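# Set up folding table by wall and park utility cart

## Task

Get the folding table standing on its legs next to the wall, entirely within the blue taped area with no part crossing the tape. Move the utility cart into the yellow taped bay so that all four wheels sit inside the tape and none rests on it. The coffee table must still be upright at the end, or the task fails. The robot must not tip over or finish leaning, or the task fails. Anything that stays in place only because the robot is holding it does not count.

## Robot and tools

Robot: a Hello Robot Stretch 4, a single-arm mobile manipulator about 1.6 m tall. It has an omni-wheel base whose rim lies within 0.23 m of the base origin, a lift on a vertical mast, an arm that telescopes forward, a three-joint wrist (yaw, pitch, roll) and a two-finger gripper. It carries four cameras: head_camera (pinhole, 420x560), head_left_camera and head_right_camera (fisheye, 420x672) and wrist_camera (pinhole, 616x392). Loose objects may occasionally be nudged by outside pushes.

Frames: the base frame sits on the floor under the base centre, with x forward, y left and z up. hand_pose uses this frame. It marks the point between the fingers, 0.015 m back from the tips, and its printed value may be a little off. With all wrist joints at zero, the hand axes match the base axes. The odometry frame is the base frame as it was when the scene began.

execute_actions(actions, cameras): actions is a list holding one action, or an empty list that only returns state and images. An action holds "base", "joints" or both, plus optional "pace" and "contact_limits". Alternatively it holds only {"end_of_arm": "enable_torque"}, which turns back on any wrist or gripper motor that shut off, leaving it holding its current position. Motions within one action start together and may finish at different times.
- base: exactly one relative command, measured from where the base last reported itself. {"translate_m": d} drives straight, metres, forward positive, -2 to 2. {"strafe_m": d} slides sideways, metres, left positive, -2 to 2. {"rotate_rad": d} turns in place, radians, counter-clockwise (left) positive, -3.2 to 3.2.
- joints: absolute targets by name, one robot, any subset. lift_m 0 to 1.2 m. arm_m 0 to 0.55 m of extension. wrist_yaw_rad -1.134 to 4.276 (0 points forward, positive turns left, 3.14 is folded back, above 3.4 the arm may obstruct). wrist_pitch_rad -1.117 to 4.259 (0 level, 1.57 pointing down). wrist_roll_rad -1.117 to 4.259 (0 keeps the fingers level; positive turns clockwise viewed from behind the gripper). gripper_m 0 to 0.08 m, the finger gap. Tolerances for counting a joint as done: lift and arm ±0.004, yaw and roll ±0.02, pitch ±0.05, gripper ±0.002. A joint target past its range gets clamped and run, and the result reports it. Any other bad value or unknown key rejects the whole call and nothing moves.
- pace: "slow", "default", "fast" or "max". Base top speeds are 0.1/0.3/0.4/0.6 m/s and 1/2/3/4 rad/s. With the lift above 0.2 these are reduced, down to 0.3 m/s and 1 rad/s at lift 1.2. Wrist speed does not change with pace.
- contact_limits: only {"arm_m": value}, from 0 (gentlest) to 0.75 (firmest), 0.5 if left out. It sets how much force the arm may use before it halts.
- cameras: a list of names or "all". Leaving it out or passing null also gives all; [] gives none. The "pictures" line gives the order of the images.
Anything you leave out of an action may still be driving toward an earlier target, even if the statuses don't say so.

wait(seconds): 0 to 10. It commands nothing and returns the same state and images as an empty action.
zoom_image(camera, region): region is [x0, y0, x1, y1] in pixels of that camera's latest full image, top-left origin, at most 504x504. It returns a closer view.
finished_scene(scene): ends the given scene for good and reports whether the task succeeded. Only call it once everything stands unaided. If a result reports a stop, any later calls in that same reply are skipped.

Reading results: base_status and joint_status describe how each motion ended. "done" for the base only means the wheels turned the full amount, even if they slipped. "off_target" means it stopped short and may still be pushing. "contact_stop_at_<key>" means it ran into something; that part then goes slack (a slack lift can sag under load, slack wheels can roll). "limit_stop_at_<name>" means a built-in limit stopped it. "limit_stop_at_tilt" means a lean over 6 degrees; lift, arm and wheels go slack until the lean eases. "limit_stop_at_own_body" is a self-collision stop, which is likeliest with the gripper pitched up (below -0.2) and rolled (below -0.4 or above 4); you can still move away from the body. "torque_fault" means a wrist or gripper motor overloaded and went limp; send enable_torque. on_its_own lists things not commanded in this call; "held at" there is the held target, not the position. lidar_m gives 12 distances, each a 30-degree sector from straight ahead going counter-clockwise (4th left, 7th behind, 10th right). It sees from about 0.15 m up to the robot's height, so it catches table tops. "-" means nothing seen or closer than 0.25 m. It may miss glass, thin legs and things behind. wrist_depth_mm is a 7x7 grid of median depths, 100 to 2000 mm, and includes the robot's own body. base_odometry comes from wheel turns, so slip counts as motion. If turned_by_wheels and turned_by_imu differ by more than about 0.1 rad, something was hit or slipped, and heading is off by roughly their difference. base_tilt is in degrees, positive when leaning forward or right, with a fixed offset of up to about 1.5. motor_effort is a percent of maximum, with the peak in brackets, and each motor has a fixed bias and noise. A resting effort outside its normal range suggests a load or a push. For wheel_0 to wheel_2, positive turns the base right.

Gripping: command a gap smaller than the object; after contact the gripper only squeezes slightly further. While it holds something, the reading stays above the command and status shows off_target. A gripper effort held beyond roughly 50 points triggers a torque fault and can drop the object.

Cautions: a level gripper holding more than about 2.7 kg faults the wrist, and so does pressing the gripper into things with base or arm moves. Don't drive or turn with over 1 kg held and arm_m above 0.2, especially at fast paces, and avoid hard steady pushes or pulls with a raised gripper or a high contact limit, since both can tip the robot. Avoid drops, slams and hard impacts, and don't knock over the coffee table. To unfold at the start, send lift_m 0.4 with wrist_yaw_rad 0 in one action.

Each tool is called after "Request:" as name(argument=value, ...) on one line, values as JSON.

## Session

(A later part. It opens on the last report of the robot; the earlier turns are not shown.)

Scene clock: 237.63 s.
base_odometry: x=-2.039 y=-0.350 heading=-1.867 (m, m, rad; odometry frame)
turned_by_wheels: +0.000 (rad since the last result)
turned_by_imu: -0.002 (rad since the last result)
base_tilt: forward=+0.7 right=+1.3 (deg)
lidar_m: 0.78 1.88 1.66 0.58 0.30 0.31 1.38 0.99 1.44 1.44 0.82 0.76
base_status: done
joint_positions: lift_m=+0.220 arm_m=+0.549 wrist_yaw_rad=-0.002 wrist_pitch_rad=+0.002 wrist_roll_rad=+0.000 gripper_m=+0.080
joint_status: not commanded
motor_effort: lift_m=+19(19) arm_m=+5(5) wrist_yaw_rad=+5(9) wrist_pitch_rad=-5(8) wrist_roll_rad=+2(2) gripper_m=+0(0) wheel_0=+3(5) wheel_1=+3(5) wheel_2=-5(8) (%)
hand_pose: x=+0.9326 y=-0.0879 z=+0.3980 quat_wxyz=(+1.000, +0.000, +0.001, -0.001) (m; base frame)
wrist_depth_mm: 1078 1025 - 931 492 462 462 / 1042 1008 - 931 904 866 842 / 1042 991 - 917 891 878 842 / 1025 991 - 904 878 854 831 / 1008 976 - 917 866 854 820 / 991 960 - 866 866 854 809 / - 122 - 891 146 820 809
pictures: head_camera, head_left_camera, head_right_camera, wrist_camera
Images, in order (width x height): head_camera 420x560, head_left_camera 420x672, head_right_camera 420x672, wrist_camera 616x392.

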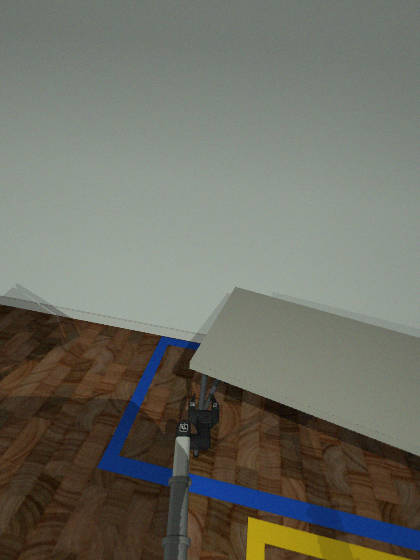

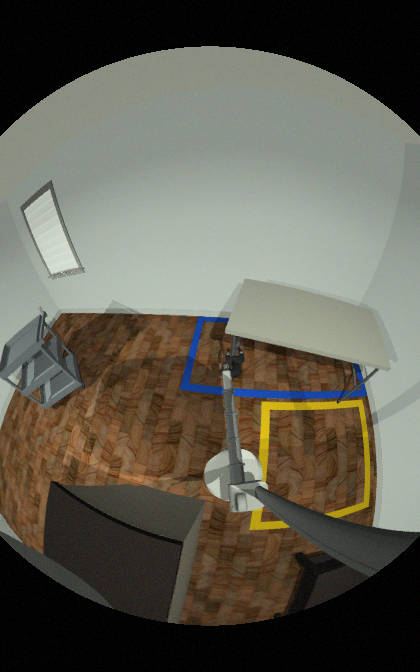

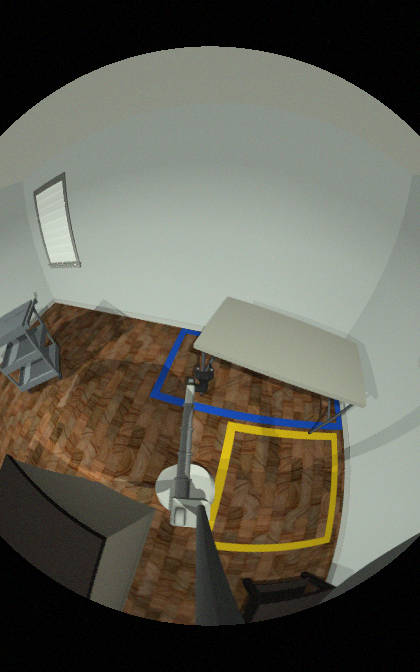

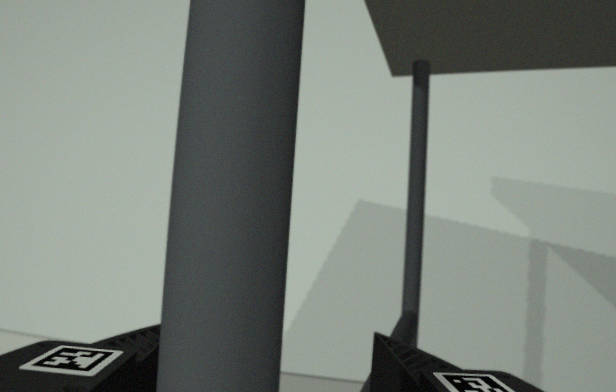

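Request:
execute_actions(actions=[{"base":{"strafe_m":0.12},"pace":"slow"}], cameras=[])

Request:
execute_actions(actions=[{"base":{"strafe_m":-0.03},"joints":{"arm_m":0.05}}], cameras=[])

Request:
execute_actions(actions=[{"base":{"rotate_rad":-0.14}}], cameras=[])

Request:
execute_actions(actions=[{"base":{"translate_m":-0.2}}], cameras=[])

Request:
execute_actions(actions=[{"base":{"strafe_m":-0.85}}])

Scene clock: 247.17 s.
base_odometry: x=-1.924 y=-0.386 heading=-1.869 (m, m, rad; odometry frame)
turned_by_wheels: -0.002 (rad since the last result)
turned_by_imu: -0.006 (rad since the last result)
base_tilt: forward=+0.7 right=+1.3 (deg)
lidar_m: 0.79 1.93 1.56 0.55 0.27 0.25 1.74 1.06 1.39 1.56 0.86 0.78
base_status: done
joint_positions: lift_m=+0.220 arm_m=+0.549 wrist_yaw_rad=-0.007 wrist_pitch_rad=+0.003 wrist_roll_rad=+0.000 gripper_m=+0.080
joint_status: not commanded
on_its_own: wrist_yaw_rad is at rest, and its effort (+19) is outside its rest range (-13 to +13)
motor_effort: lift_m=+19(19) arm_m=+3(5) wrist_yaw_rad=+19(33) wrist_pitch_rad=-7(7) wrist_roll_rad=+2(1) gripper_m=+0(0) wheel_0=-14(22) wheel_1=-4(4) wheel_2=-9(15) (%)
hand_pose: x=+0.9324 y=-0.0889 z=+0.3979 quat_wxyz=(+1.000, +0.000, +0.001, -0.003) (m; base frame)
wrist_depth_mm: 1078 1025 1008 976 - 480 459 / 1042 1025 991 946 - 891 878 / 1042 1025 976 931 - 891 891 / 1025 991 960 946 - 878 842 / 1042 991 976 946 - 866 842 / 1008 991 946 904 - 854 842 / - 123 917 904 - 831 820
pictures: none
No camera images: the call's "cameras" was empty. Leave "cameras" out to get every camera's image.

Scene clock: 249.70 s.
base_odometry: x=-1.953 y=-0.377 heading=-1.869 (m, m, rad; odometry frame)
turned_by_wheels: +0.000 (rad since the last result)
turned_by_imu: +0.000 (rad since the last result)
base_tilt: forward=+0.7 right=+1.3 (deg)
lidar_m: 0.77 1.90 1.56 0.56 0.29 0.25 1.71 1.05 1.40 1.53 0.85 0.77
base_status: done
joint_positions: lift_m=+0.220 arm_m=+0.051 wrist_yaw_rad=+0.000 wrist_pitch_rad=+0.003 wrist_roll_rad=+0.000 gripper_m=+0.080
joint_status: all done
motor_effort: lift_m=+19(19) arm_m=-5(7) wrist_yaw_rad=-1(18) wrist_pitch_rad=-10(10) wrist_roll_rad=+1(1) gripper_m=+0(0) wheel_0=+0(11) wheel_1=+1(9) wheel_2=-1(7) (%)
hand_pose: x=+0.4344 y=-0.0874 z=+0.3978 quat_wxyz=(+1.000, +0.000, +0.001, +0.000) (m; base frame)
wrist_depth_mm: 1708 1576 1537 559 508 473 455 / 1618 1576 1499 647 661 621 597 / 1576 1537 1499 1397 1118 1336 1308 / 1576 1499 1464 1397 1366 1308 1308 / 1537 1537 1430 1397 1366 1308 1281 / 1576 1464 1464 1366 1336 1308 1255 / - 123 1118 1182 146 1281 1229
pictures: none
No camera images: the call's "cameras" was empty. Leave "cameras" out to get every camera's image.

Scene clock: 250.50 s.
base_odometry: x=-1.953 y=-0.377 heading=-2.010 (m, m, rad; odometry frame)
turned_by_wheels: -0.140 (rad since the last result)
turned_by_imu: -0.142 (rad since the last result)
base_tilt: forward=+0.7 right=+1.3 (deg)
lidar_m: 0.76 1.81 1.59 1.69 0.29 0.25 0.43 1.05 1.15 1.52 0.93 0.78
base_status: done
joint_positions: lift_m=+0.220 arm_m=+0.051 wrist_yaw_rad=+0.000 wrist_pitch_rad=+0.003 wrist_roll_rad=+0.000 gripper_m=+0.080
joint_status: not commanded
motor_effort: lift_m=+19(19) arm_m=-5(5) wrist_yaw_rad=-1(1) wrist_pitch_rad=-7(12) wrist_roll_rad=+2(2) gripper_m=+0(0) wheel_0=+0(6) wheel_1=+0(6) wheel_2=-1(9) (%)
hand_pose: x=+0.4344 y=-0.0874 z=+0.3978 quat_wxyz=(+1.000, +0.000, +0.001, +0.000) (m; base frame)
wrist_depth_mm: 1430 1430 554 525 500 477 455 / 1464 1464 842 699 661 621 603 / 1430 1430 1430 1430 1430 1025 960 / 1430 1397 1397 1430 1430 1430 1397 / 1397 1397 1397 1430 1397 1397 1366 / 1336 1430 1366 1397 1430 1366 1366 / - 123 1008 1182 146 1308 1336
pictures: none
No camera images: the call's "cameras" was empty. Leave "cameras" out to get every camera's image.

Scene clock: 252.83 s.
base_odometry: x=-1.942 y=-0.258 heading=-2.083 (m, m, rad; odometry frame)
turned_by_wheels: -0.074 (rad since the last result)
turned_by_imu: -0.155 (rad since the last result)
base_tilt: forward=+0.7 right=+1.3 (deg)
lidar_m: 0.84 0.92 1.69 1.69 0.25 0.25 0.45 1.03 0.93 1.45 1.10 0.86
base_status: translate_m contact_stop (by the wheels' count: -0.110 of -0.200)
joint_positions: lift_m=+0.220 arm_m=+0.050 wrist_yaw_rad=+0.000 wrist_pitch_rad=+0.003 wrist_roll_rad=+0.000 gripper_m=+0.080
joint_status: not commanded
on_its_own: the wheels are slack since a contact_stop
motor_effort: lift_m=+22(23) arm_m=-2(5) wrist_yaw_rad=-1(19) wrist_pitch_rad=-8(12) wrist_roll_rad=+2(1) gripper_m=+0(0) wheel_0=+0(30) wheel_1=+0(26) wheel_2=+0(35) (%)
hand_pose: x=+0.4339 y=-0.0874 z=+0.3976 quat_wxyz=(+1.000, +0.000, +0.001, +0.000) (m; base frame)
wrist_depth_mm: 1397 1464 1499 1537 1618 1661 1576 / 1366 683 715 691 668 627 603 / 1430 1499 1397 1160 1078 1008 960 / 1366 1430 1464 1537 1576 1661 1618 / 1397 1430 1464 1499 1576 1618 1576 / 1366 1430 1430 1464 1576 1661 1618 / - 123 1118 1160 146 1366 1308
pictures: none
No camera images: the call's "cameras" was empty. Leave "cameras" out to get every camera's image.

not run: a stop came earlier in this reply.

Bumped the cabinet corner; moving right and away.

Request:
execute_actions(actions=[{"base":{"strafe_m":-0.85}}], cameras=[])

Request:
execute_actions(actions=[{"base":{"rotate_rad":0.15}}])

Scene clock: 260.13 s.
base_odometry: x=-2.683 y=+0.159 heading=-2.084 (m, m, rad; odometry frame)
turned_by_wheels: +0.000 (rad since the last result)
turned_by_imu: -0.002 (rad since the last result)
base_tilt: forward=+0.7 right=+1.3 (deg)
lidar_m: 0.75 0.81 1.23 1.01 1.02 1.34 0.58 0.60 0.66 0.59 0.61 0.80
base_status: done
joint_positions: lift_m=+0.220 arm_m=+0.050 wrist_yaw_rad=+0.000 wrist_pitch_rad=+0.003 wrist_roll_rad=+0.000 gripper_m=+0.080
joint_status: not commanded
motor_effort: lift_m=+22(22) arm_m=-2(2) wrist_yaw_rad=-1(1) wrist_pitch_rad=-9(11) wrist_roll_rad=+2(2) gripper_m=+0(0) wheel_0=-2(7) wheel_1=+0(9) wheel_2=-1(0) (%)
hand_pose: x=+0.4339 y=-0.0874 z=+0.3976 quat_wxyz=(+1.000, +0.000, +0.001, +0.000) (m; base frame)
wrist_depth_mm: 535 508 504 1618 1464 866 634 / 768 741 668 1618 1464 866 640 / 1499 1537 1537 1618 1397 831 621 / 1464 1499 1576 1618 1336 831 609 / 1430 1464 1576 1661 1308 809 603 / 1430 1464 1537 1537 1255 778 591 / - 123 1060 1160 146 723 591
pictures: none
No camera images: the call's "cameras" was empty. Leave "cameras" out to get every camera's image.

Scene clock: 260.97 s.
base_odometry: x=-2.683 y=+0.159 heading=-1.934 (m, m, rad; odometry frame)
turned_by_wheels: +0.150 (rad since the last result)
turned_by_imu: +0.152 (rad since the last result)
base_tilt: forward=+0.7 right=+1.3 (deg)
lidar_m: 0.76 0.91 2.53 1.00 1.06 0.58 0.58 0.64 0.61 0.60 0.63 0.90
base_status: done
joint_positions: lift_m=+0.220 arm_m=+0.050 wrist_yaw_rad=+0.000 wrist_pitch_rad=+0.003 wrist_roll_rad=+0.000 gripper_m=+0.080
joint_status: not commanded
motor_effort: lift_m=+22(22) arm_m=-2(2) wrist_yaw_rad=-1(1) wrist_pitch_rad=-9(7) wrist_roll_rad=+1(2) gripper_m=+0(0) wheel_0=-3(6) wheel_1=-1(0) wheel_2=+1(7) (%)
hand_pose: x=+0.4339 y=-0.0874 z=+0.3976 quat_wxyz=(+1.000, +0.000, +0.001, +0.000) (m; base frame)
wrist_depth_mm: 591 569 535 517 1618 1255 842 / 768 741 707 640 1618 1255 820 / 1576 1618 1537 1060 1576 1205 820 / 1618 1537 1618 1661 1576 1182 798 / 1576 1618 1537 1576 1537 1138 798 / 1576 1537 1499 1537 1537 1118 778 / - 123 1138 1098 146 991 768
pictures: head_camera, head_left_camera, head_right_camera, wrist_camera
Images, in order (width x height): head_camera 420x560, head_left_camera 420x672, head_right_camera 420x672, wrist_camera 616x392.

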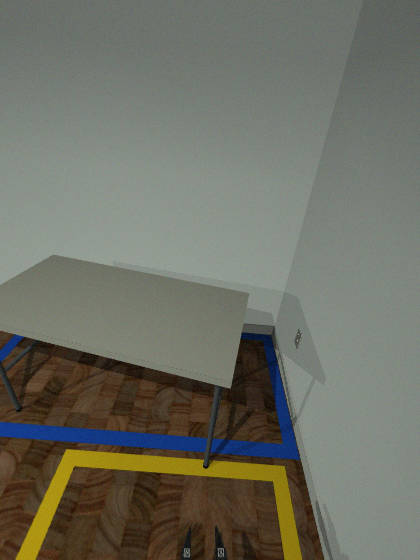

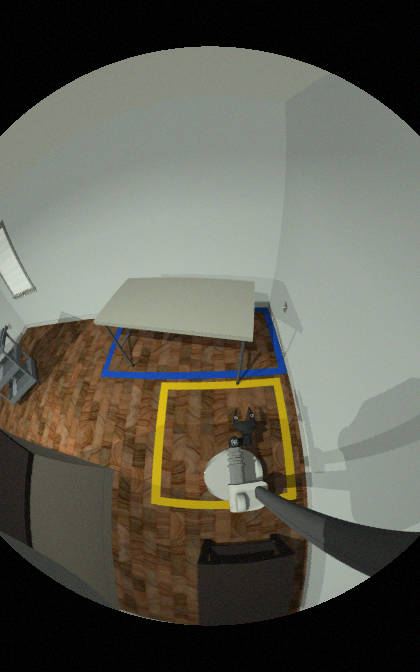

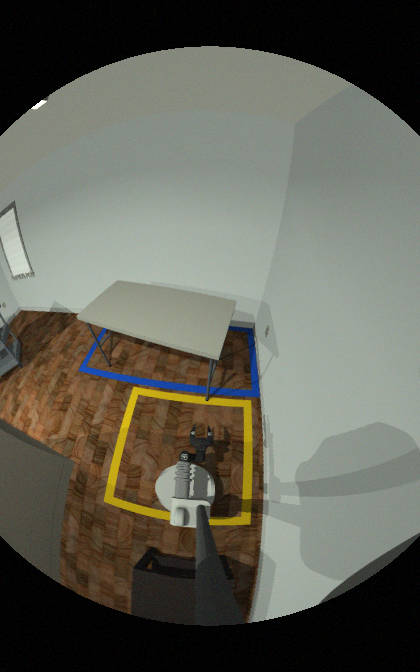

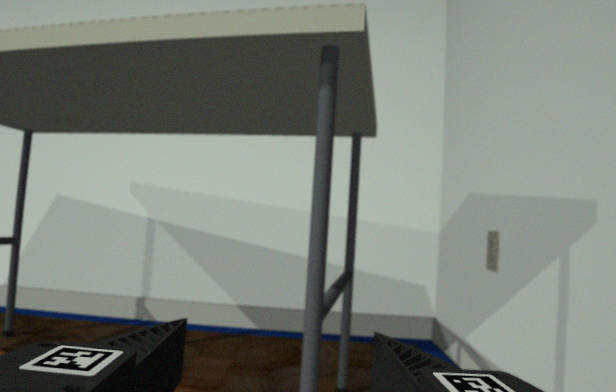

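Request:
execute_actions(actions=[{"base":{"strafe_m":-0.04}}], cameras=["wrist_camera"])

Request:
execute_actions(actions=[{"base":{"translate_m":0.1},"joints":{"arm_m":0.55},"pace":"slow","contact_limits":{"arm_m":0.7}}])

Scene clock: 270.17 s.
base_odometry: x=-2.720 y=+0.173 heading=-1.934 (m, m, rad; odometry frame)
turned_by_wheels: +0.000 (rad since the last result)
turned_by_imu: -0.001 (rad since the last result)
base_tilt: forward=+0.7 right=+1.3 (deg)
lidar_m: 0.75 0.87 2.58 1.05 1.09 0.60 0.58 0.61 0.58 0.56 0.60 0.86
base_status: done
joint_positions: lift_m=+0.220 arm_m=+0.050 wrist_yaw_rad=+0.000 wrist_pitch_rad=+0.003 wrist_roll_rad=+0.000 gripper_m=+0.080
joint_status: not commanded
motor_effort: lift_m=+22(22) arm_m=-2(2) wrist_yaw_rad=-2(1) wrist_pitch_rad=-8(10) wrist_roll_rad=+1(2) gripper_m=+0(0) wheel_0=-1(7) wheel_1=+0(8) wheel_2=+0(2) (%)
hand_pose: x=+0.4339 y=-0.0874 z=+0.3976 quat_wxyz=(+1.000, +0.000, +0.001, +0.000) (m; base frame)
wrist_depth_mm: 591 554 530 504 1576 1160 778 / 759 741 699 647 1618 1118 759 / 1576 1618 1576 1060 1618 1138 759 / 1618 1661 1576 1576 1576 1078 750 / 1576 1576 1618 1537 1537 1042 732 / 1537 1576 1537 1576 1537 1060 715 / - 123 1118 1098 146 917 707
pictures: wrist_camera
Images, in order (width x height): wrist_camera 616x392.

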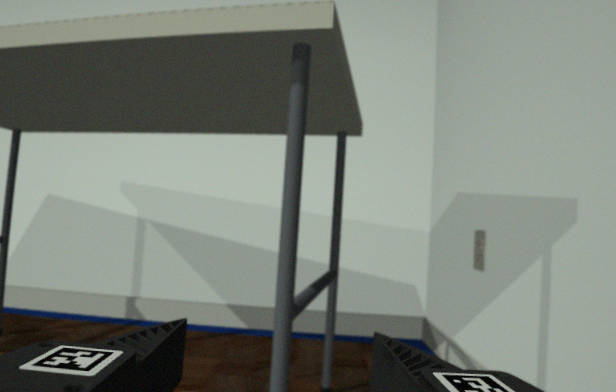

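Scene clock: 276.43 s.
base_odometry: x=-2.756 y=+0.079 heading=-1.935 (m, m, rad; odometry frame)
turned_by_wheels: -0.001 (rad since the last result)
turned_by_imu: -0.002 (rad since the last result)
base_tilt: forward=+0.7 right=+1.4 (deg)
lidar_m: 0.80 0.90 1.40 1.05 1.11 0.73 0.67 0.73 0.57 0.56 0.59 0.85
base_status: done
joint_positions: lift_m=+0.220 arm_m=+0.549 wrist_yaw_rad=-0.006 wrist_pitch_rad=+0.002 wrist_roll_rad=+0.000 gripper_m=+0.080
joint_status: all done
on_its_own: wrist_yaw_rad is at rest, and its effort (+16) is outside its rest range (-13 to +13)
motor_effort: lift_m=+22(22) arm_m=+7(5) wrist_yaw_rad=+16(17) wrist_pitch_rad=-5(10) wrist_roll_rad=+2(1) gripper_m=+1(0) wheel_0=+0(7) wheel_1=-1(2) wheel_2=-6(8) (%)
contact_limits: arm_m 0.7
hand_pose: x=+0.9318 y=-0.0886 z=+0.3978 quat_wxyz=(+1.000, +0.000, +0.001, -0.003) (m; base frame)
wrist_depth_mm: 544 517 508 - 1025 1025 820 / 991 1025 1008 - 1008 991 788 / 991 991 1008 - 991 1008 798 / 976 991 991 - 991 991 788 / 976 976 1008 - 976 976 768 / 976 960 976 - 976 976 759 / - 123 946 - 146 946 741
pictures: head_camera, head_left_camera, head_right_camera, wrist_camera
Images, in order (width x height): head_camera 420x560, head_left_camera 420x672, head_right_camera 420x672, wrist_camera 616x392.

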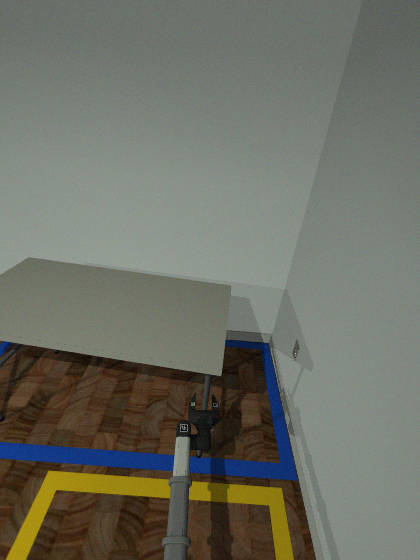

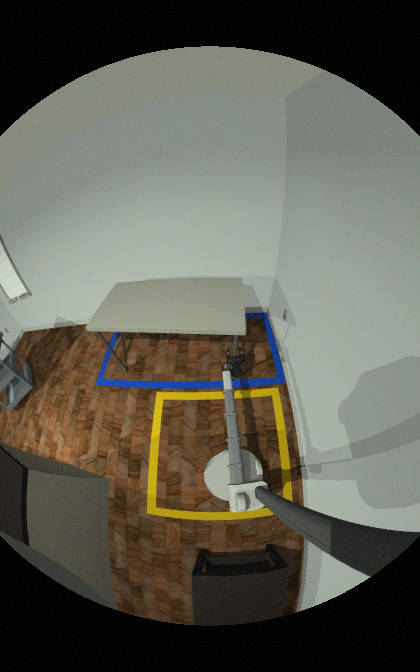

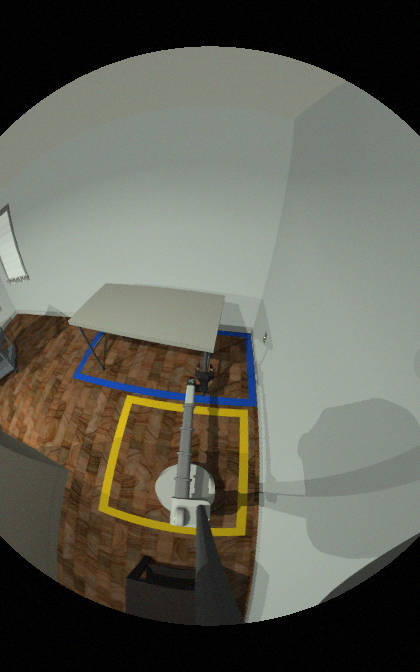

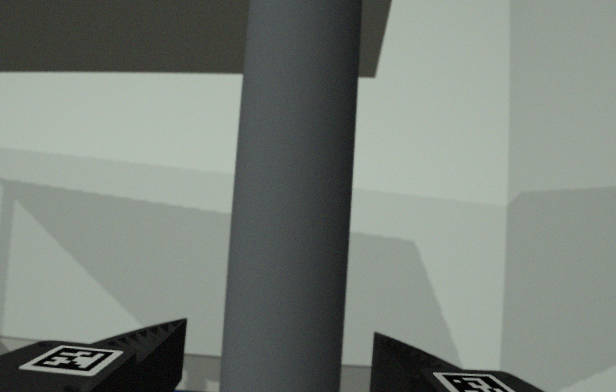

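Request:
execute_actions(actions=[{"base":{"translate_m":0.07},"pace":"slow"}], cameras=[])

Request:
execute_actions(actions=[{"joints":{"arm_m":0.0},"pace":"slow"}], cameras=[])

Request:
execute_actions(actions=[{"base":{"strafe_m":0.4}}])

Scene clock: 283.80 s.
base_odometry: x=-2.781 y=+0.014 heading=-1.935 (m, m, rad; odometry frame)
turned_by_wheels: +0.000 (rad since the last result)
turned_by_imu: -0.002 (rad since the last result)
base_tilt: forward=+0.7 right=+1.3 (deg)
lidar_m: 0.80 0.86 1.32 1.05 1.07 0.78 0.76 0.81 0.58 0.56 0.60 0.90
base_status: done
joint_positions: lift_m=+0.220 arm_m=+0.549 wrist_yaw_rad=-0.006 wrist_pitch_rad=+0.002 wrist_roll_rad=+0.000 gripper_m=+0.080
joint_status: not commanded
on_its_own: wrist_yaw_rad is at rest, and its effort (+15) is outside its rest range (-13 to +13)
motor_effort: lift_m=+22(22) arm_m=+7(7) wrist_yaw_rad=+15(16) wrist_pitch_rad=-5(9) wrist_roll_rad=+2(2) gripper_m=+0(0) wheel_0=-1(4) wheel_1=+1(1) wheel_2=-6(13) (%)
hand_pose: x=+0.9318 y=-0.0886 z=+0.3978 quat_wxyz=(+1.000, +0.000, +0.001, -0.003) (m; base frame)
wrist_depth_mm: 539 521 504 - 960 946 798 / 917 946 931 - 946 946 798 / 931 917 931 - 946 931 809 / 917 904 917 - 904 931 788 / 917 917 904 - 917 917 759 / 904 904 904 - 904 917 750 / - 123 866 - 146 904 750
pictures: none
No camera images: the call's "cameras" was empty. Leave "cameras" out to get every camera's image.

Scene clock: 290.57 s.
base_odometry: x=-2.781 y=+0.014 heading=-1.934 (m, m, rad; odometry frame)
turned_by_wheels: +0.001 (rad since the last result)
turned_by_imu: -0.001 (rad since the last result)
base_tilt: forward=+0.7 right=+1.3 (deg)
lidar_m: 0.80 0.86 1.28 1.06 1.10 0.76 0.75 0.80 0.58 0.57 0.60 0.85
base_status: not commanded
joint_positions: lift_m=+0.220 arm_m=+0.001 wrist_yaw_rad=+0.000 wrist_pitch_rad=+0.002 wrist_roll_rad=+0.000 gripper_m=+0.080
joint_status: all done
motor_effort: lift_m=+22(22) arm_m=-5(3) wrist_yaw_rad=-1(15) wrist_pitch_rad=-9(9) wrist_roll_rad=+2(2) gripper_m=+0(0) wheel_0=-1(0) wheel_1=+1(1) wheel_2=+0(6) (%)
hand_pose: x=+0.3847 y=-0.0874 z=+0.3977 quat_wxyz=(+1.000, +0.000, +0.001, +0.000) (m; base frame)
wrist_depth_mm: 1060 1499 1576 1537 1499 1182 798 / 750 741 715 750 1430 1138 768 / 1430 1464 1464 1205 1430 1118 768 / 1464 1464 1499 1464 1464 1098 750 / 1430 1464 1430 1464 1464 1098 741 / 1464 1430 1366 1464 1430 1042 732 / - 123 1138 1138 146 917 715
pictures: none
No camera images: the call's "cameras" was empty. Leave "cameras" out to get every camera's image.

Scene clock: 293.23 s.
base_odometry: x=-2.407 y=-0.128 heading=-1.935 (m, m, rad; odometry frame)
turned_by_wheels: +0.000 (rad since the last result)
turned_by_imu: -0.001 (rad since the last result)
base_tilt: forward=+0.7 right=+1.3 (deg)
lidar_m: 0.83 0.93 2.13 0.71 0.69 0.95 0.75 0.78 1.00 0.97 1.04 0.84
base_status: done
joint_positions: lift_m=+0.220 arm_m=+0.001 wrist_yaw_rad=+0.000 wrist_pitch_rad=+0.002 wrist_roll_rad=+0.000 gripper_m=+0.080
joint_status: not commanded
motor_effort: lift_m=+22(22) arm_m=-5(5) wrist_yaw_rad=-1(1) wrist_pitch_rad=-10(7) wrist_roll_rad=+2(2) gripper_m=+0(0) wheel_0=+0(8) wheel_1=-1(5) wheel_2=+0(1) (%)
hand_pose: x=+0.3847 y=-0.0874 z=+0.3977 quat_wxyz=(+1.000, +0.000, +0.001, +0.000) (m; base frame)
wrist_depth_mm: 1499 1537 1537 1537 1537 1464 1397 / 759 732 715 699 654 621 1281 / 1499 1464 1255 1160 1078 1042 1281 / 1464 1464 1499 1464 1464 1499 1255 / 1430 1464 1464 1464 1499 1430 1281 / 1397 1464 1430 1464 1464 1430 1308 / - 123 1118 1205 146 1255 1229
pictures: head_camera, head_left_camera, head_right_camera, wrist_camera
Images, in order (width x height): head_camera 420x560, head_left_camera 420x672, head_right_camera 420x672, wrist_camera 616x392.

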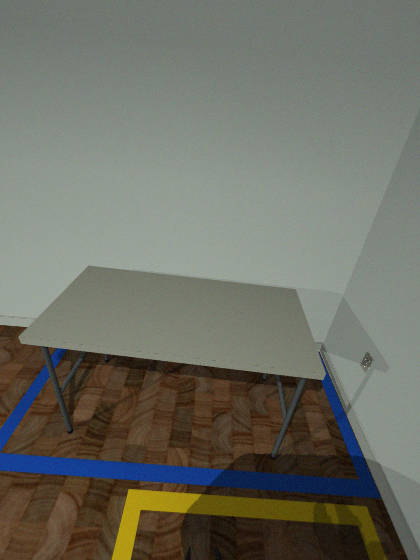

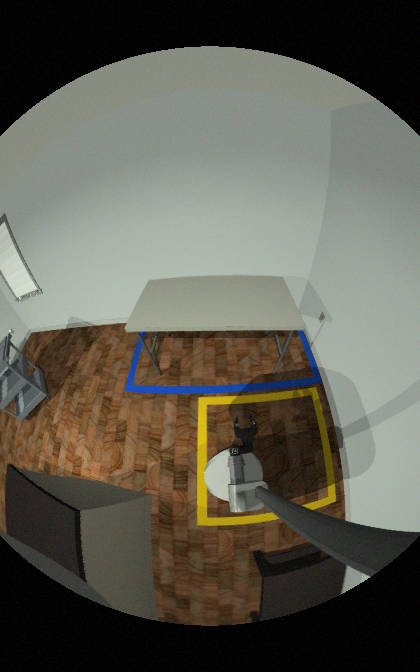

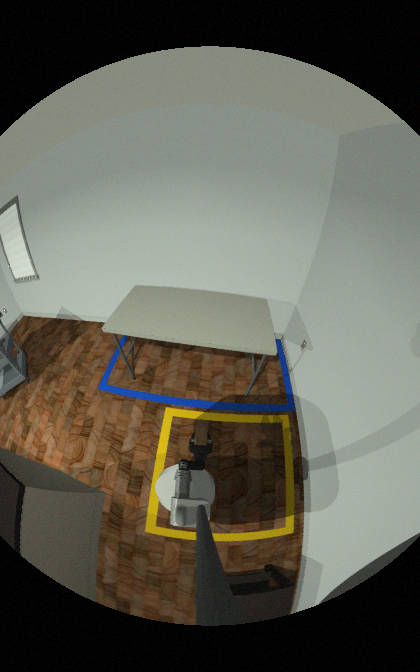

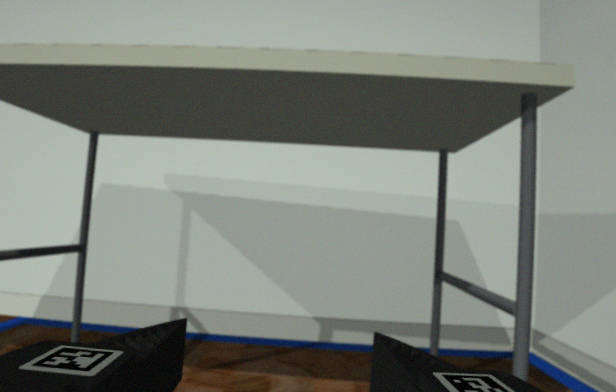

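Request:
execute_actions(actions=[{"base":{"rotate_rad":1.45},"joints":{"lift_m":0.97,"wrist_pitch_rad":1.57,"wrist_roll_rad":1.57}}], cameras=[])

Request:
execute_actions(actions=[{"base":{"strafe_m":-0.12}}], cameras=[])

Request:
execute_actions(actions=[{"base":{"translate_m":0.9}}])

Scene clock: 303.43 s.
base_odometry: x=-2.407 y=-0.128 heading=-0.485 (m, m, rad; odometry frame)
turned_by_wheels: +1.450 (rad since the last result)
turned_by_imu: +1.467 (rad since the last result)
base_tilt: forward=+0.7 right=+1.3 (deg)
lidar_m: 1.07 0.66 0.87 0.78 0.76 1.00 0.97 0.97 0.88 0.83 0.88 2.33
base_status: done
joint_positions: lift_m=+0.970 arm_m=+0.001 wrist_yaw_rad=+0.000 wrist_pitch_rad=+1.570 wrist_roll_rad=+1.569 gripper_m=+0.080
joint_status: all done
motor_effort: lift_m=+25(24) arm_m=-4(5) wrist_yaw_rad=-1(1) wrist_pitch_rad=+1(6) wrist_roll_rad=+2(2) gripper_m=+0(0) wheel_0=-1(4) wheel_1=-1(3) wheel_2=-1(8) (%)
hand_pose: x=+0.1722 y=-0.0874 z=+0.9353 quat_wxyz=(+0.501, +0.500, +0.500, -0.499) (m; base frame)
wrist_depth_mm: 1042 1078 1078 1118 1160 1160 1160 / 1042 1078 1098 1098 1138 1160 1160 / 1060 1078 1078 1078 1118 1138 1138 / 1025 1060 1078 1098 1098 1118 1118 / 1042 1025 1042 854 878 1098 1118 / 1008 1025 1060 854 866 1078 332 / - 123 1025 842 146 1060 1098
pictures: none
No camera images: the call's "cameras" was empty. Leave "cameras" out to get every camera's image.

Scene clock: 305.00 s.
base_odometry: x=-2.463 y=-0.234 heading=-0.485 (m, m, rad; odometry frame)
turned_by_wheels: +0.000 (rad since the last result)
turned_by_imu: +0.000 (rad since the last result)
base_tilt: forward=+0.7 right=+1.3 (deg)
lidar_m: 2.09 0.74 0.85 0.86 0.87 1.03 0.96 0.99 0.76 0.72 0.75 1.03
base_status: done
joint_positions: lift_m=+0.970 arm_m=+0.001 wrist_yaw_rad=+0.000 wrist_pitch_rad=+1.570 wrist_roll_rad=+1.569 gripper_m=+0.080
joint_status: not commanded
motor_effort: lift_m=+25(25) arm_m=-4(4) wrist_yaw_rad=-1(0) wrist_pitch_rad=+0(1) wrist_roll_rad=+2(2) gripper_m=+0(0) wheel_0=+1(8) wheel_1=+0(8) wheel_2=-1(6) (%)
hand_pose: x=+0.1722 y=-0.0874 z=+0.9353 quat_wxyz=(+0.501, +0.500, +0.500, -0.499) (m; base frame)
wrist_depth_mm: 1078 1098 1118 1118 1118 1138 1160 / 1042 1078 1098 1098 1118 1160 1182 / 1025 1078 1098 1098 1138 1160 1160 / 1042 1042 1060 1078 1118 1118 1118 / 1008 1025 1060 866 866 1098 1138 / 1025 1025 1008 854 878 1098 332 / - 123 1025 842 146 1078 1118
pictures: none
No camera images: the call's "cameras" was empty. Leave "cameras" out to get every camera's image.

Scene clock: 309.47 s.
base_odometry: x=-1.667 y=-0.654 heading=-0.485 (m, m, rad; odometry frame)
turned_by_wheels: +0.000 (rad since the last result)
turned_by_imu: -0.003 (rad since the last result)
base_tilt: forward=+0.7 right=+1.4 (deg)
lidar_m: 1.19 2.95 0.39 0.37 0.40 1.40 1.86 1.05 0.76 0.72 1.57 1.28
base_status: done
joint_positions: lift_m=+0.970 arm_m=+0.001 wrist_yaw_rad=+0.000 wrist_pitch_rad=+1.570 wrist_roll_rad=+1.569 gripper_m=+0.080
joint_status: not commanded
motor_effort: lift_m=+25(25) arm_m=-4(4) wrist_yaw_rad=-2(1) wrist_pitch_rad=+1(1) wrist_roll_rad=+2(3) gripper_m=+0(0) wheel_0=+0(7) wheel_1=+0(3) wheel_2=+0(8) (%)
hand_pose: x=+0.1722 y=-0.0874 z=+0.9353 quat_wxyz=(+0.501, +0.500, +0.500, -0.499) (m; base frame)
wrist_depth_mm: 1078 1078 1098 1138 1160 1138 1182 / 1078 1060 1098 1098 1118 1138 1138 / 1060 1042 1078 1098 1118 1118 1138 / 1025 1078 1078 1078 1098 1118 1098 / 1025 1042 1078 854 866 1098 1138 / 1025 1008 1042 854 866 1098 330 / - 123 1060 842 146 1060 1098
pictures: head_camera, head_left_camera, head_right_camera, wrist_camera
Images, in order (width x height): head_camera 420x560, head_left_camera 420x672, head_right_camera 420x672, wrist_camera 616x392.

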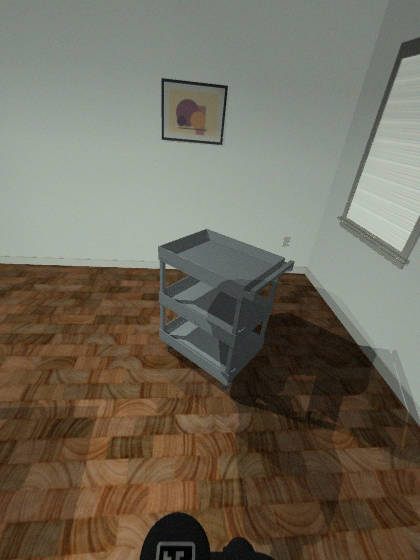

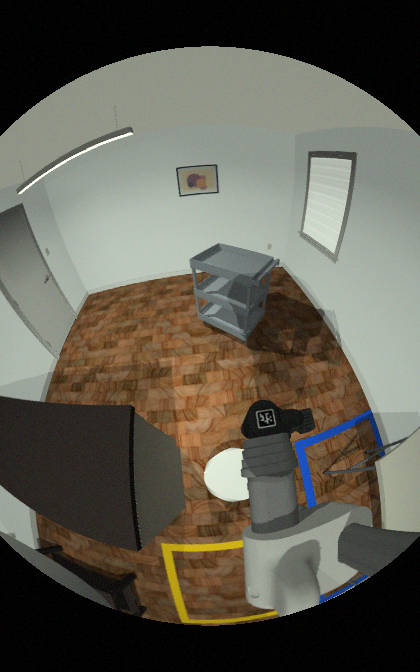

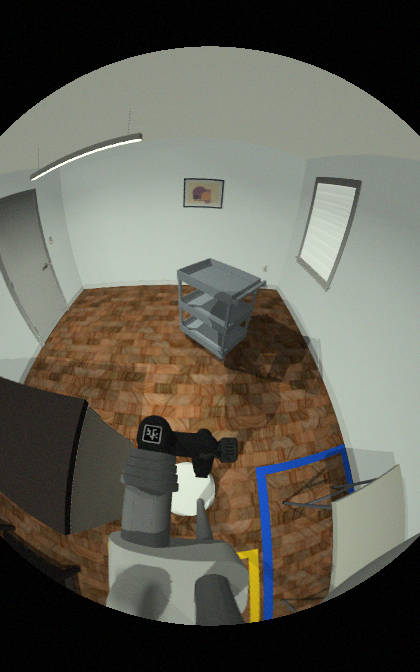

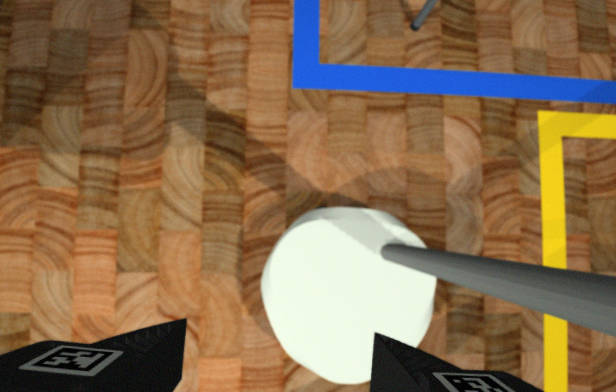

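Request:
execute_actions(actions=[{"base":{"translate_m":0.45}}], cameras=[])

Request:
execute_actions(actions=[{"base":{"strafe_m":0.8}}], cameras=[])

Request:
execute_actions(actions=[{"base":{"translate_m":1.2}}], cameras=[])

Request:
execute_actions(actions=[{"base":{"rotate_rad":-2.2}}])

Scene clock: 329.63 s.
base_odometry: x=-1.268 y=-0.863 heading=-0.485 (m, m, rad; odometry frame)
turned_by_wheels: +0.000 (rad since the last result)
turned_by_imu: -0.002 (rad since the last result)
base_tilt: forward=+0.7 right=+1.3 (deg)
lidar_m: 0.82 2.49 2.38 0.56 0.43 0.57 2.30 1.05 0.93 1.51 1.56 0.77
base_status: done
joint_positions: lift_m=+0.970 arm_m=+0.001 wrist_yaw_rad=+0.000 wrist_pitch_rad=+1.570 wrist_roll_rad=+1.569 gripper_m=+0.080
joint_status: not commanded
motor_effort: lift_m=+25(25) arm_m=-4(4) wrist_yaw_rad=-1(1) wrist_pitch_rad=-1(1) wrist_roll_rad=+3(2) gripper_m=+0(0) wheel_0=+0(8) wheel_1=+0(6) wheel_2=+1(5) (%)
hand_pose: x=+0.1722 y=-0.0874 z=+0.9353 quat_wxyz=(+0.501, +0.500, +0.500, -0.499) (m; base frame)
wrist_depth_mm: 1078 1078 1098 1098 1138 1160 1160 / 1060 1078 1098 1118 1118 1138 1182 / 1042 1078 1078 1078 1098 1118 1138 / 1060 1078 1078 1098 1098 1118 1138 / 1025 1042 1060 866 878 1118 1098 / 1025 1042 1025 854 866 1098 332 / - 123 1025 854 146 1098 1098
pictures: none
No camera images: the call's "cameras" was empty. Leave "cameras" out to get every camera's image.

Scene clock: 333.63 s.
base_odometry: x=-0.897 y=-0.154 heading=-0.485 (m, m, rad; odometry frame)
turned_by_wheels: +0.000 (rad since the last result)
turned_by_imu: +0.051 (rad since the last result)
base_tilt: forward=+0.7 right=+1.3 (deg)
lidar_m: 2.31 2.30 1.68 0.86 0.30 0.25 0.25 0.25 1.51 2.15 1.09 1.09
base_status: done
joint_positions: lift_m=+0.970 arm_m=+0.001 wrist_yaw_rad=+0.000 wrist_pitch_rad=+1.570 wrist_roll_rad=+1.570 gripper_m=+0.080
joint_status: not commanded
motor_effort: lift_m=+22(25) arm_m=-2(4) wrist_yaw_rad=-1(7) wrist_pitch_rad=+1(4) wrist_roll_rad=+2(2) gripper_m=+0(0) wheel_0=+0(33) wheel_1=-2(28) wheel_2=+1(27) (%)
hand_pose: x=+0.1717 y=-0.0874 z=+0.9355 quat_wxyz=(+0.500, +0.500, +0.500, -0.500) (m; base frame)
wrist_depth_mm: 1078 1078 1098 1138 1138 1160 1182 / 1042 1078 1078 1118 1138 1138 1160 / 1025 1042 1078 1078 1138 1138 1160 / 1060 1042 1060 1078 1098 1138 1160 / 1008 1060 1042 866 866 615 512 / 991 1042 1060 866 866 707 329 / - 123 1042 842 146 647 508
pictures: none
No camera images: the call's "cameras" was empty. Leave "cameras" out to get every camera's image.

Scene clock: 339.13 s.
base_odometry: x=+0.165 y=-0.713 heading=-0.485 (m, m, rad; odometry frame)
turned_by_wheels: +0.000 (rad since the last result)
turned_by_imu: -0.005 (rad since the last result)
base_tilt: forward=+0.7 right=+1.3 (deg)
lidar_m: 1.11 1.14 1.56 1.58 1.65 1.48 1.41 2.37 0.49 0.50 1.63 1.18
base_status: done
joint_positions: lift_m=+0.970 arm_m=+0.001 wrist_yaw_rad=+0.000 wrist_pitch_rad=+1.570 wrist_roll_rad=+1.570 gripper_m=+0.080
joint_status: not commanded
motor_effort: lift_m=+22(22) arm_m=-2(2) wrist_yaw_rad=+0(2) wrist_pitch_rad=+0(2) wrist_roll_rad=+2(2) gripper_m=+0(0) wheel_0=+0(6) wheel_1=-1(6) wheel_2=+1(7) (%)
hand_pose: x=+0.1717 y=-0.0874 z=+0.9355 quat_wxyz=(+0.501, +0.500, +0.500, -0.499) (m; base frame)
wrist_depth_mm: 1060 1098 1098 1118 991 676 1205 / 1042 1098 1060 1098 1060 1118 1160 / 1060 1078 1060 1118 1118 1118 1138 / 1042 1060 1078 1098 1118 1138 1138 / 1025 1025 1042 866 854 1078 1118 / 1025 1042 1042 866 866 1098 330 / - 123 1025 866 146 1078 1098
pictures: none
No camera images: the call's "cameras" was empty. Leave "cameras" out to get every camera's image.

Scene clock: 341.73 s.
base_odometry: x=+0.165 y=-0.713 heading=-2.684 (m, m, rad; odometry frame)
turned_by_wheels: -2.200 (rad since the last result)
turned_by_imu: -2.228 (rad since the last result)
base_tilt: forward=+0.6 right=+1.3 (deg)
lidar_m: 0.63 0.51 0.68 1.21 1.12 1.14 1.44 1.60 1.61 1.54 1.39 1.43
base_status: done
joint_positions: lift_m=+0.970 arm_m=+0.001 wrist_yaw_rad=+0.000 wrist_pitch_rad=+1.570 wrist_roll_rad=+1.570 gripper_m=+0.080
joint_status: not commanded
motor_effort: lift_m=+22(22) arm_m=-2(2) wrist_yaw_rad=-1(1) wrist_pitch_rad=-1(2) wrist_roll_rad=+1(1) gripper_m=-1(0) wheel_0=+3(4) wheel_1=+1(6) wheel_2=+1(7) (%)
hand_pose: x=+0.1717 y=-0.0874 z=+0.9355 quat_wxyz=(+0.501, +0.500, +0.500, -0.499) (m; base frame)
wrist_depth_mm: 1060 1078 1098 1138 1138 1160 1160 / 1078 1098 1078 1138 1118 1160 1182 / 1042 1060 1098 1098 1098 1118 1138 / 1042 1060 1078 1078 1098 1118 1160 / 1042 1042 1042 854 866 1118 1098 / 991 1025 1025 854 866 1060 332 / - 123 1025 866 146 1078 1078
pictures: head_camera, head_left_camera, head_right_camera, wrist_camera
Images, in order (width x height): head_camera 420x560, head_left_camera 420x672, head_right_camera 420x672, wrist_camera 616x392.

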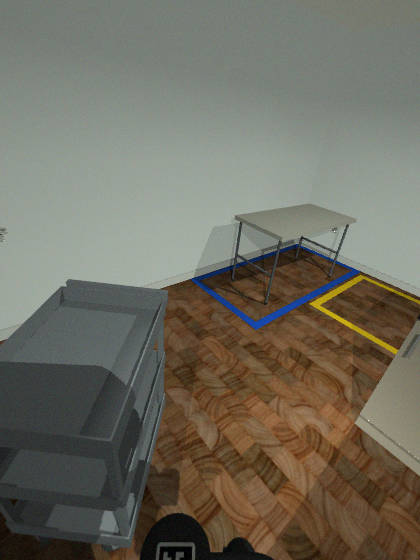

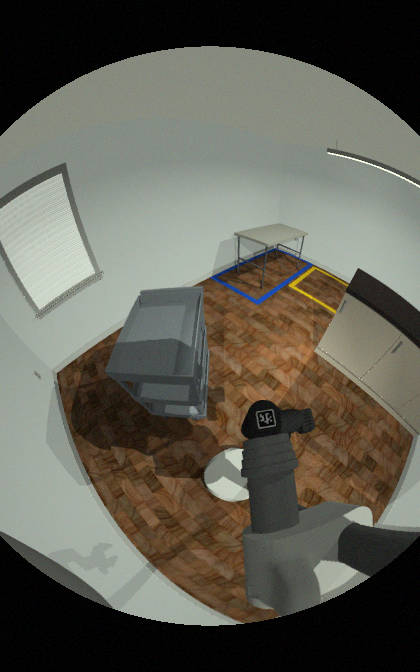

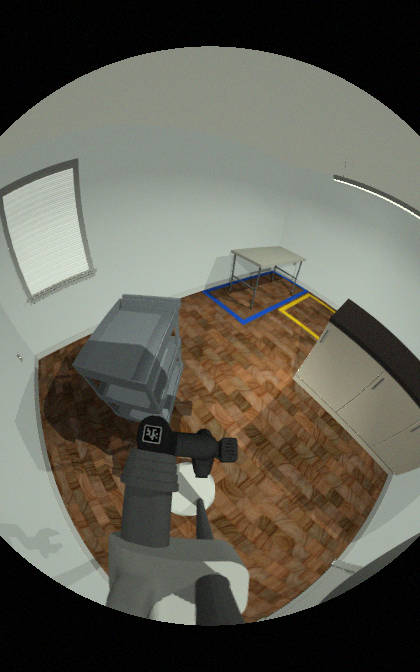

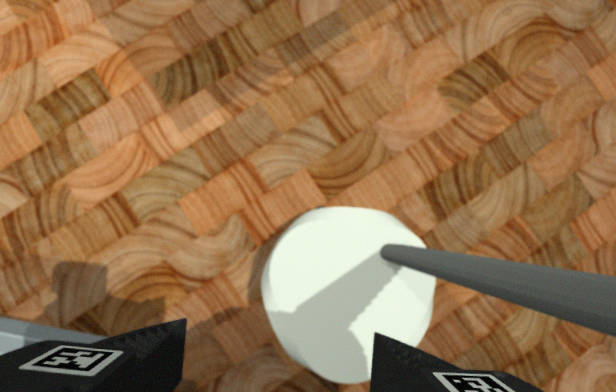

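Request:
execute_actions(actions=[{"base":{"translate_m":-0.2}}], cameras=[])

Request:
execute_actions(actions=[{"base":{"strafe_m":0.48}}], cameras=[])

Request:
execute_actions(actions=[{"joints":{"arm_m":0.45}}])

Scene clock: 356.63 s.
base_odometry: x=+0.344 y=-0.625 heading=-2.684 (m, m, rad; odometry frame)
turned_by_wheels: +0.000 (rad since the last result)
turned_by_imu: +0.000 (rad since the last result)
base_tilt: forward=+0.7 right=+1.3 (deg)
lidar_m: 0.67 0.68 1.69 1.08 0.99 1.02 1.28 1.40 1.47 1.65 1.51 1.55
base_status: done
joint_positions: lift_m=+0.970 arm_m=+0.001 wrist_yaw_rad=+0.000 wrist_pitch_rad=+1.570 wrist_roll_rad=+1.570 gripper_m=+0.080
joint_status: not commanded
motor_effort: lift_m=+22(22) arm_m=-2(2) wrist_yaw_rad=-2(1) wrist_pitch_rad=-1(1) wrist_roll_rad=+2(2) gripper_m=+0(0) wheel_0=-1(7) wheel_1=+0(5) wheel_2=-2(7) (%)
hand_pose: x=+0.1717 y=-0.0874 z=+0.9355 quat_wxyz=(+0.501, +0.500, +0.500, -0.499) (m; base frame)
wrist_depth_mm: 1060 1098 1118 1098 1160 1138 1160 / 1060 1078 1078 1098 1118 1118 1182 / 1042 1078 1060 1098 1138 1138 1138 / 1060 1042 1060 1078 1078 1118 1138 / 1008 1042 1078 866 878 1078 1118 / 991 1025 1042 842 854 1078 334 / - 123 1025 866 146 1078 1098
pictures: none
No camera images: the call's "cameras" was empty. Leave "cameras" out to get every camera's image.

Scene clock: 359.57 s.
base_odometry: x=+0.556 y=-1.056 heading=-2.684 (m, m, rad; odometry frame)
turned_by_wheels: +0.000 (rad since the last result)
turned_by_imu: -0.001 (rad since the last result)
base_tilt: forward=+0.7 right=+1.3 (deg)
lidar_m: 0.68 1.95 1.03 0.67 0.61 0.63 0.80 1.63 1.76 2.07 1.90 0.70
base_status: done
joint_positions: lift_m=+0.970 arm_m=+0.001 wrist_yaw_rad=+0.000 wrist_pitch_rad=+1.570 wrist_roll_rad=+1.570 gripper_m=+0.080
joint_status: not commanded
motor_effort: lift_m=+22(22) arm_m=-2(2) wrist_yaw_rad=-2(1) wrist_pitch_rad=+1(0) wrist_roll_rad=+3(2) gripper_m=+0(0) wheel_0=+1(10) wheel_1=+1(12) wheel_2=-1(0) (%)
hand_pose: x=+0.1717 y=-0.0874 z=+0.9355 quat_wxyz=(+0.501, +0.500, +0.500, -0.499) (m; base frame)
wrist_depth_mm: 1078 1118 1098 1118 1118 1160 1160 / 1078 1078 1098 1118 1098 1160 1160 / 904 1042 1098 1098 1118 1138 1138 / 891 1060 1078 1098 1118 1138 1098 / 891 1008 1060 866 878 1078 1118 / 904 1025 1025 866 878 1098 330 / - 123 1025 866 146 1118 1098
pictures: none
No camera images: the call's "cameras" was empty. Leave "cameras" out to get every camera's image.

Scene clock: 361.97 s.
base_odometry: x=+0.556 y=-1.056 heading=-2.684 (m, m, rad; odometry frame)
turned_by_wheels: +0.000 (rad since the last result)
turned_by_imu: +0.000 (rad since the last result)
base_tilt: forward=+0.7 right=+1.4 (deg)
lidar_m: 0.66 1.92 1.04 0.68 0.62 0.62 0.79 1.63 1.76 2.05 1.90 0.70
base_status: not commanded
joint_positions: lift_m=+0.970 arm_m=+0.449 wrist_yaw_rad=+0.000 wrist_pitch_rad=+1.570 wrist_roll_rad=+1.570 gripper_m=+0.080
joint_status: all done
motor_effort: lift_m=+22(22) arm_m=+5(6) wrist_yaw_rad=-1(2) wrist_pitch_rad=+1(2) wrist_roll_rad=+3(2) gripper_m=+0(0) wheel_0=+0(0) wheel_1=+1(1) wheel_2=-1(1) (%)
hand_pose: x=+0.6203 y=-0.0874 z=+0.9355 quat_wxyz=(+0.501, +0.500, +0.500, -0.499) (m; base frame)
wrist_depth_mm: 287 293 296 1118 1138 1160 1205 / 285 289 293 1098 1138 1160 1182 / 282 286 304 1078 1098 1118 1138 / 278 282 580 1078 1118 1138 1138 / 276 279 591 1060 1098 904 878 / 272 276 597 1060 1078 866 891 / - 122 676 1042 146 878 878
pictures: head_camera, head_left_camera, head_right_camera, wrist_camera
Images, in order (width x height): head_camera 420x560, head_left_camera 420x672, head_right_camera 420x672, wrist_camera 616x392.

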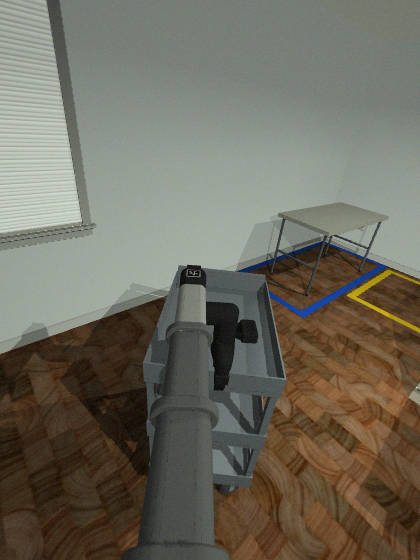

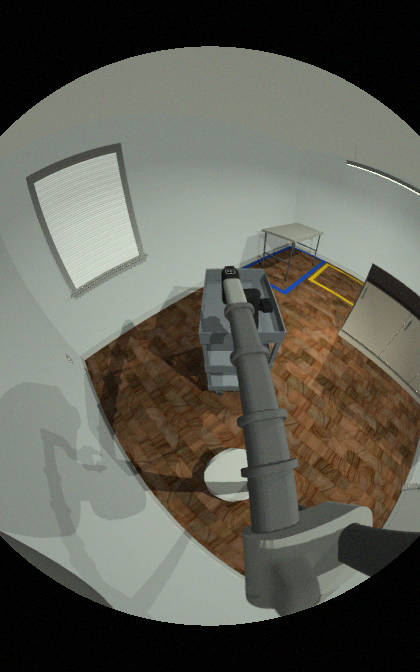

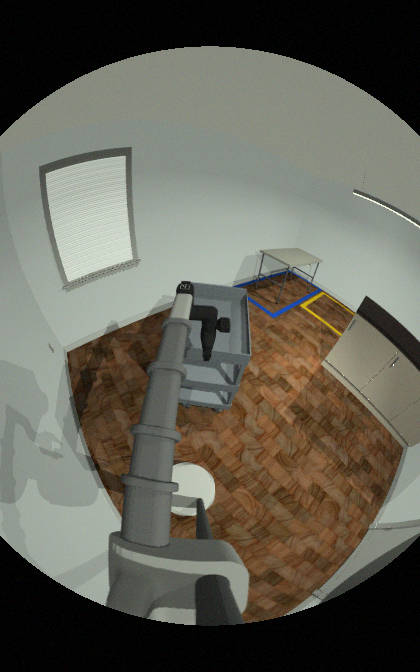

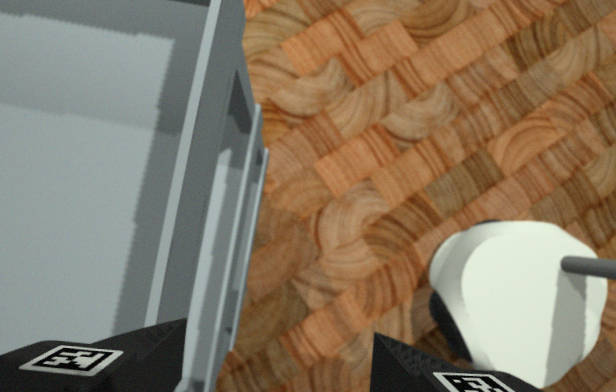

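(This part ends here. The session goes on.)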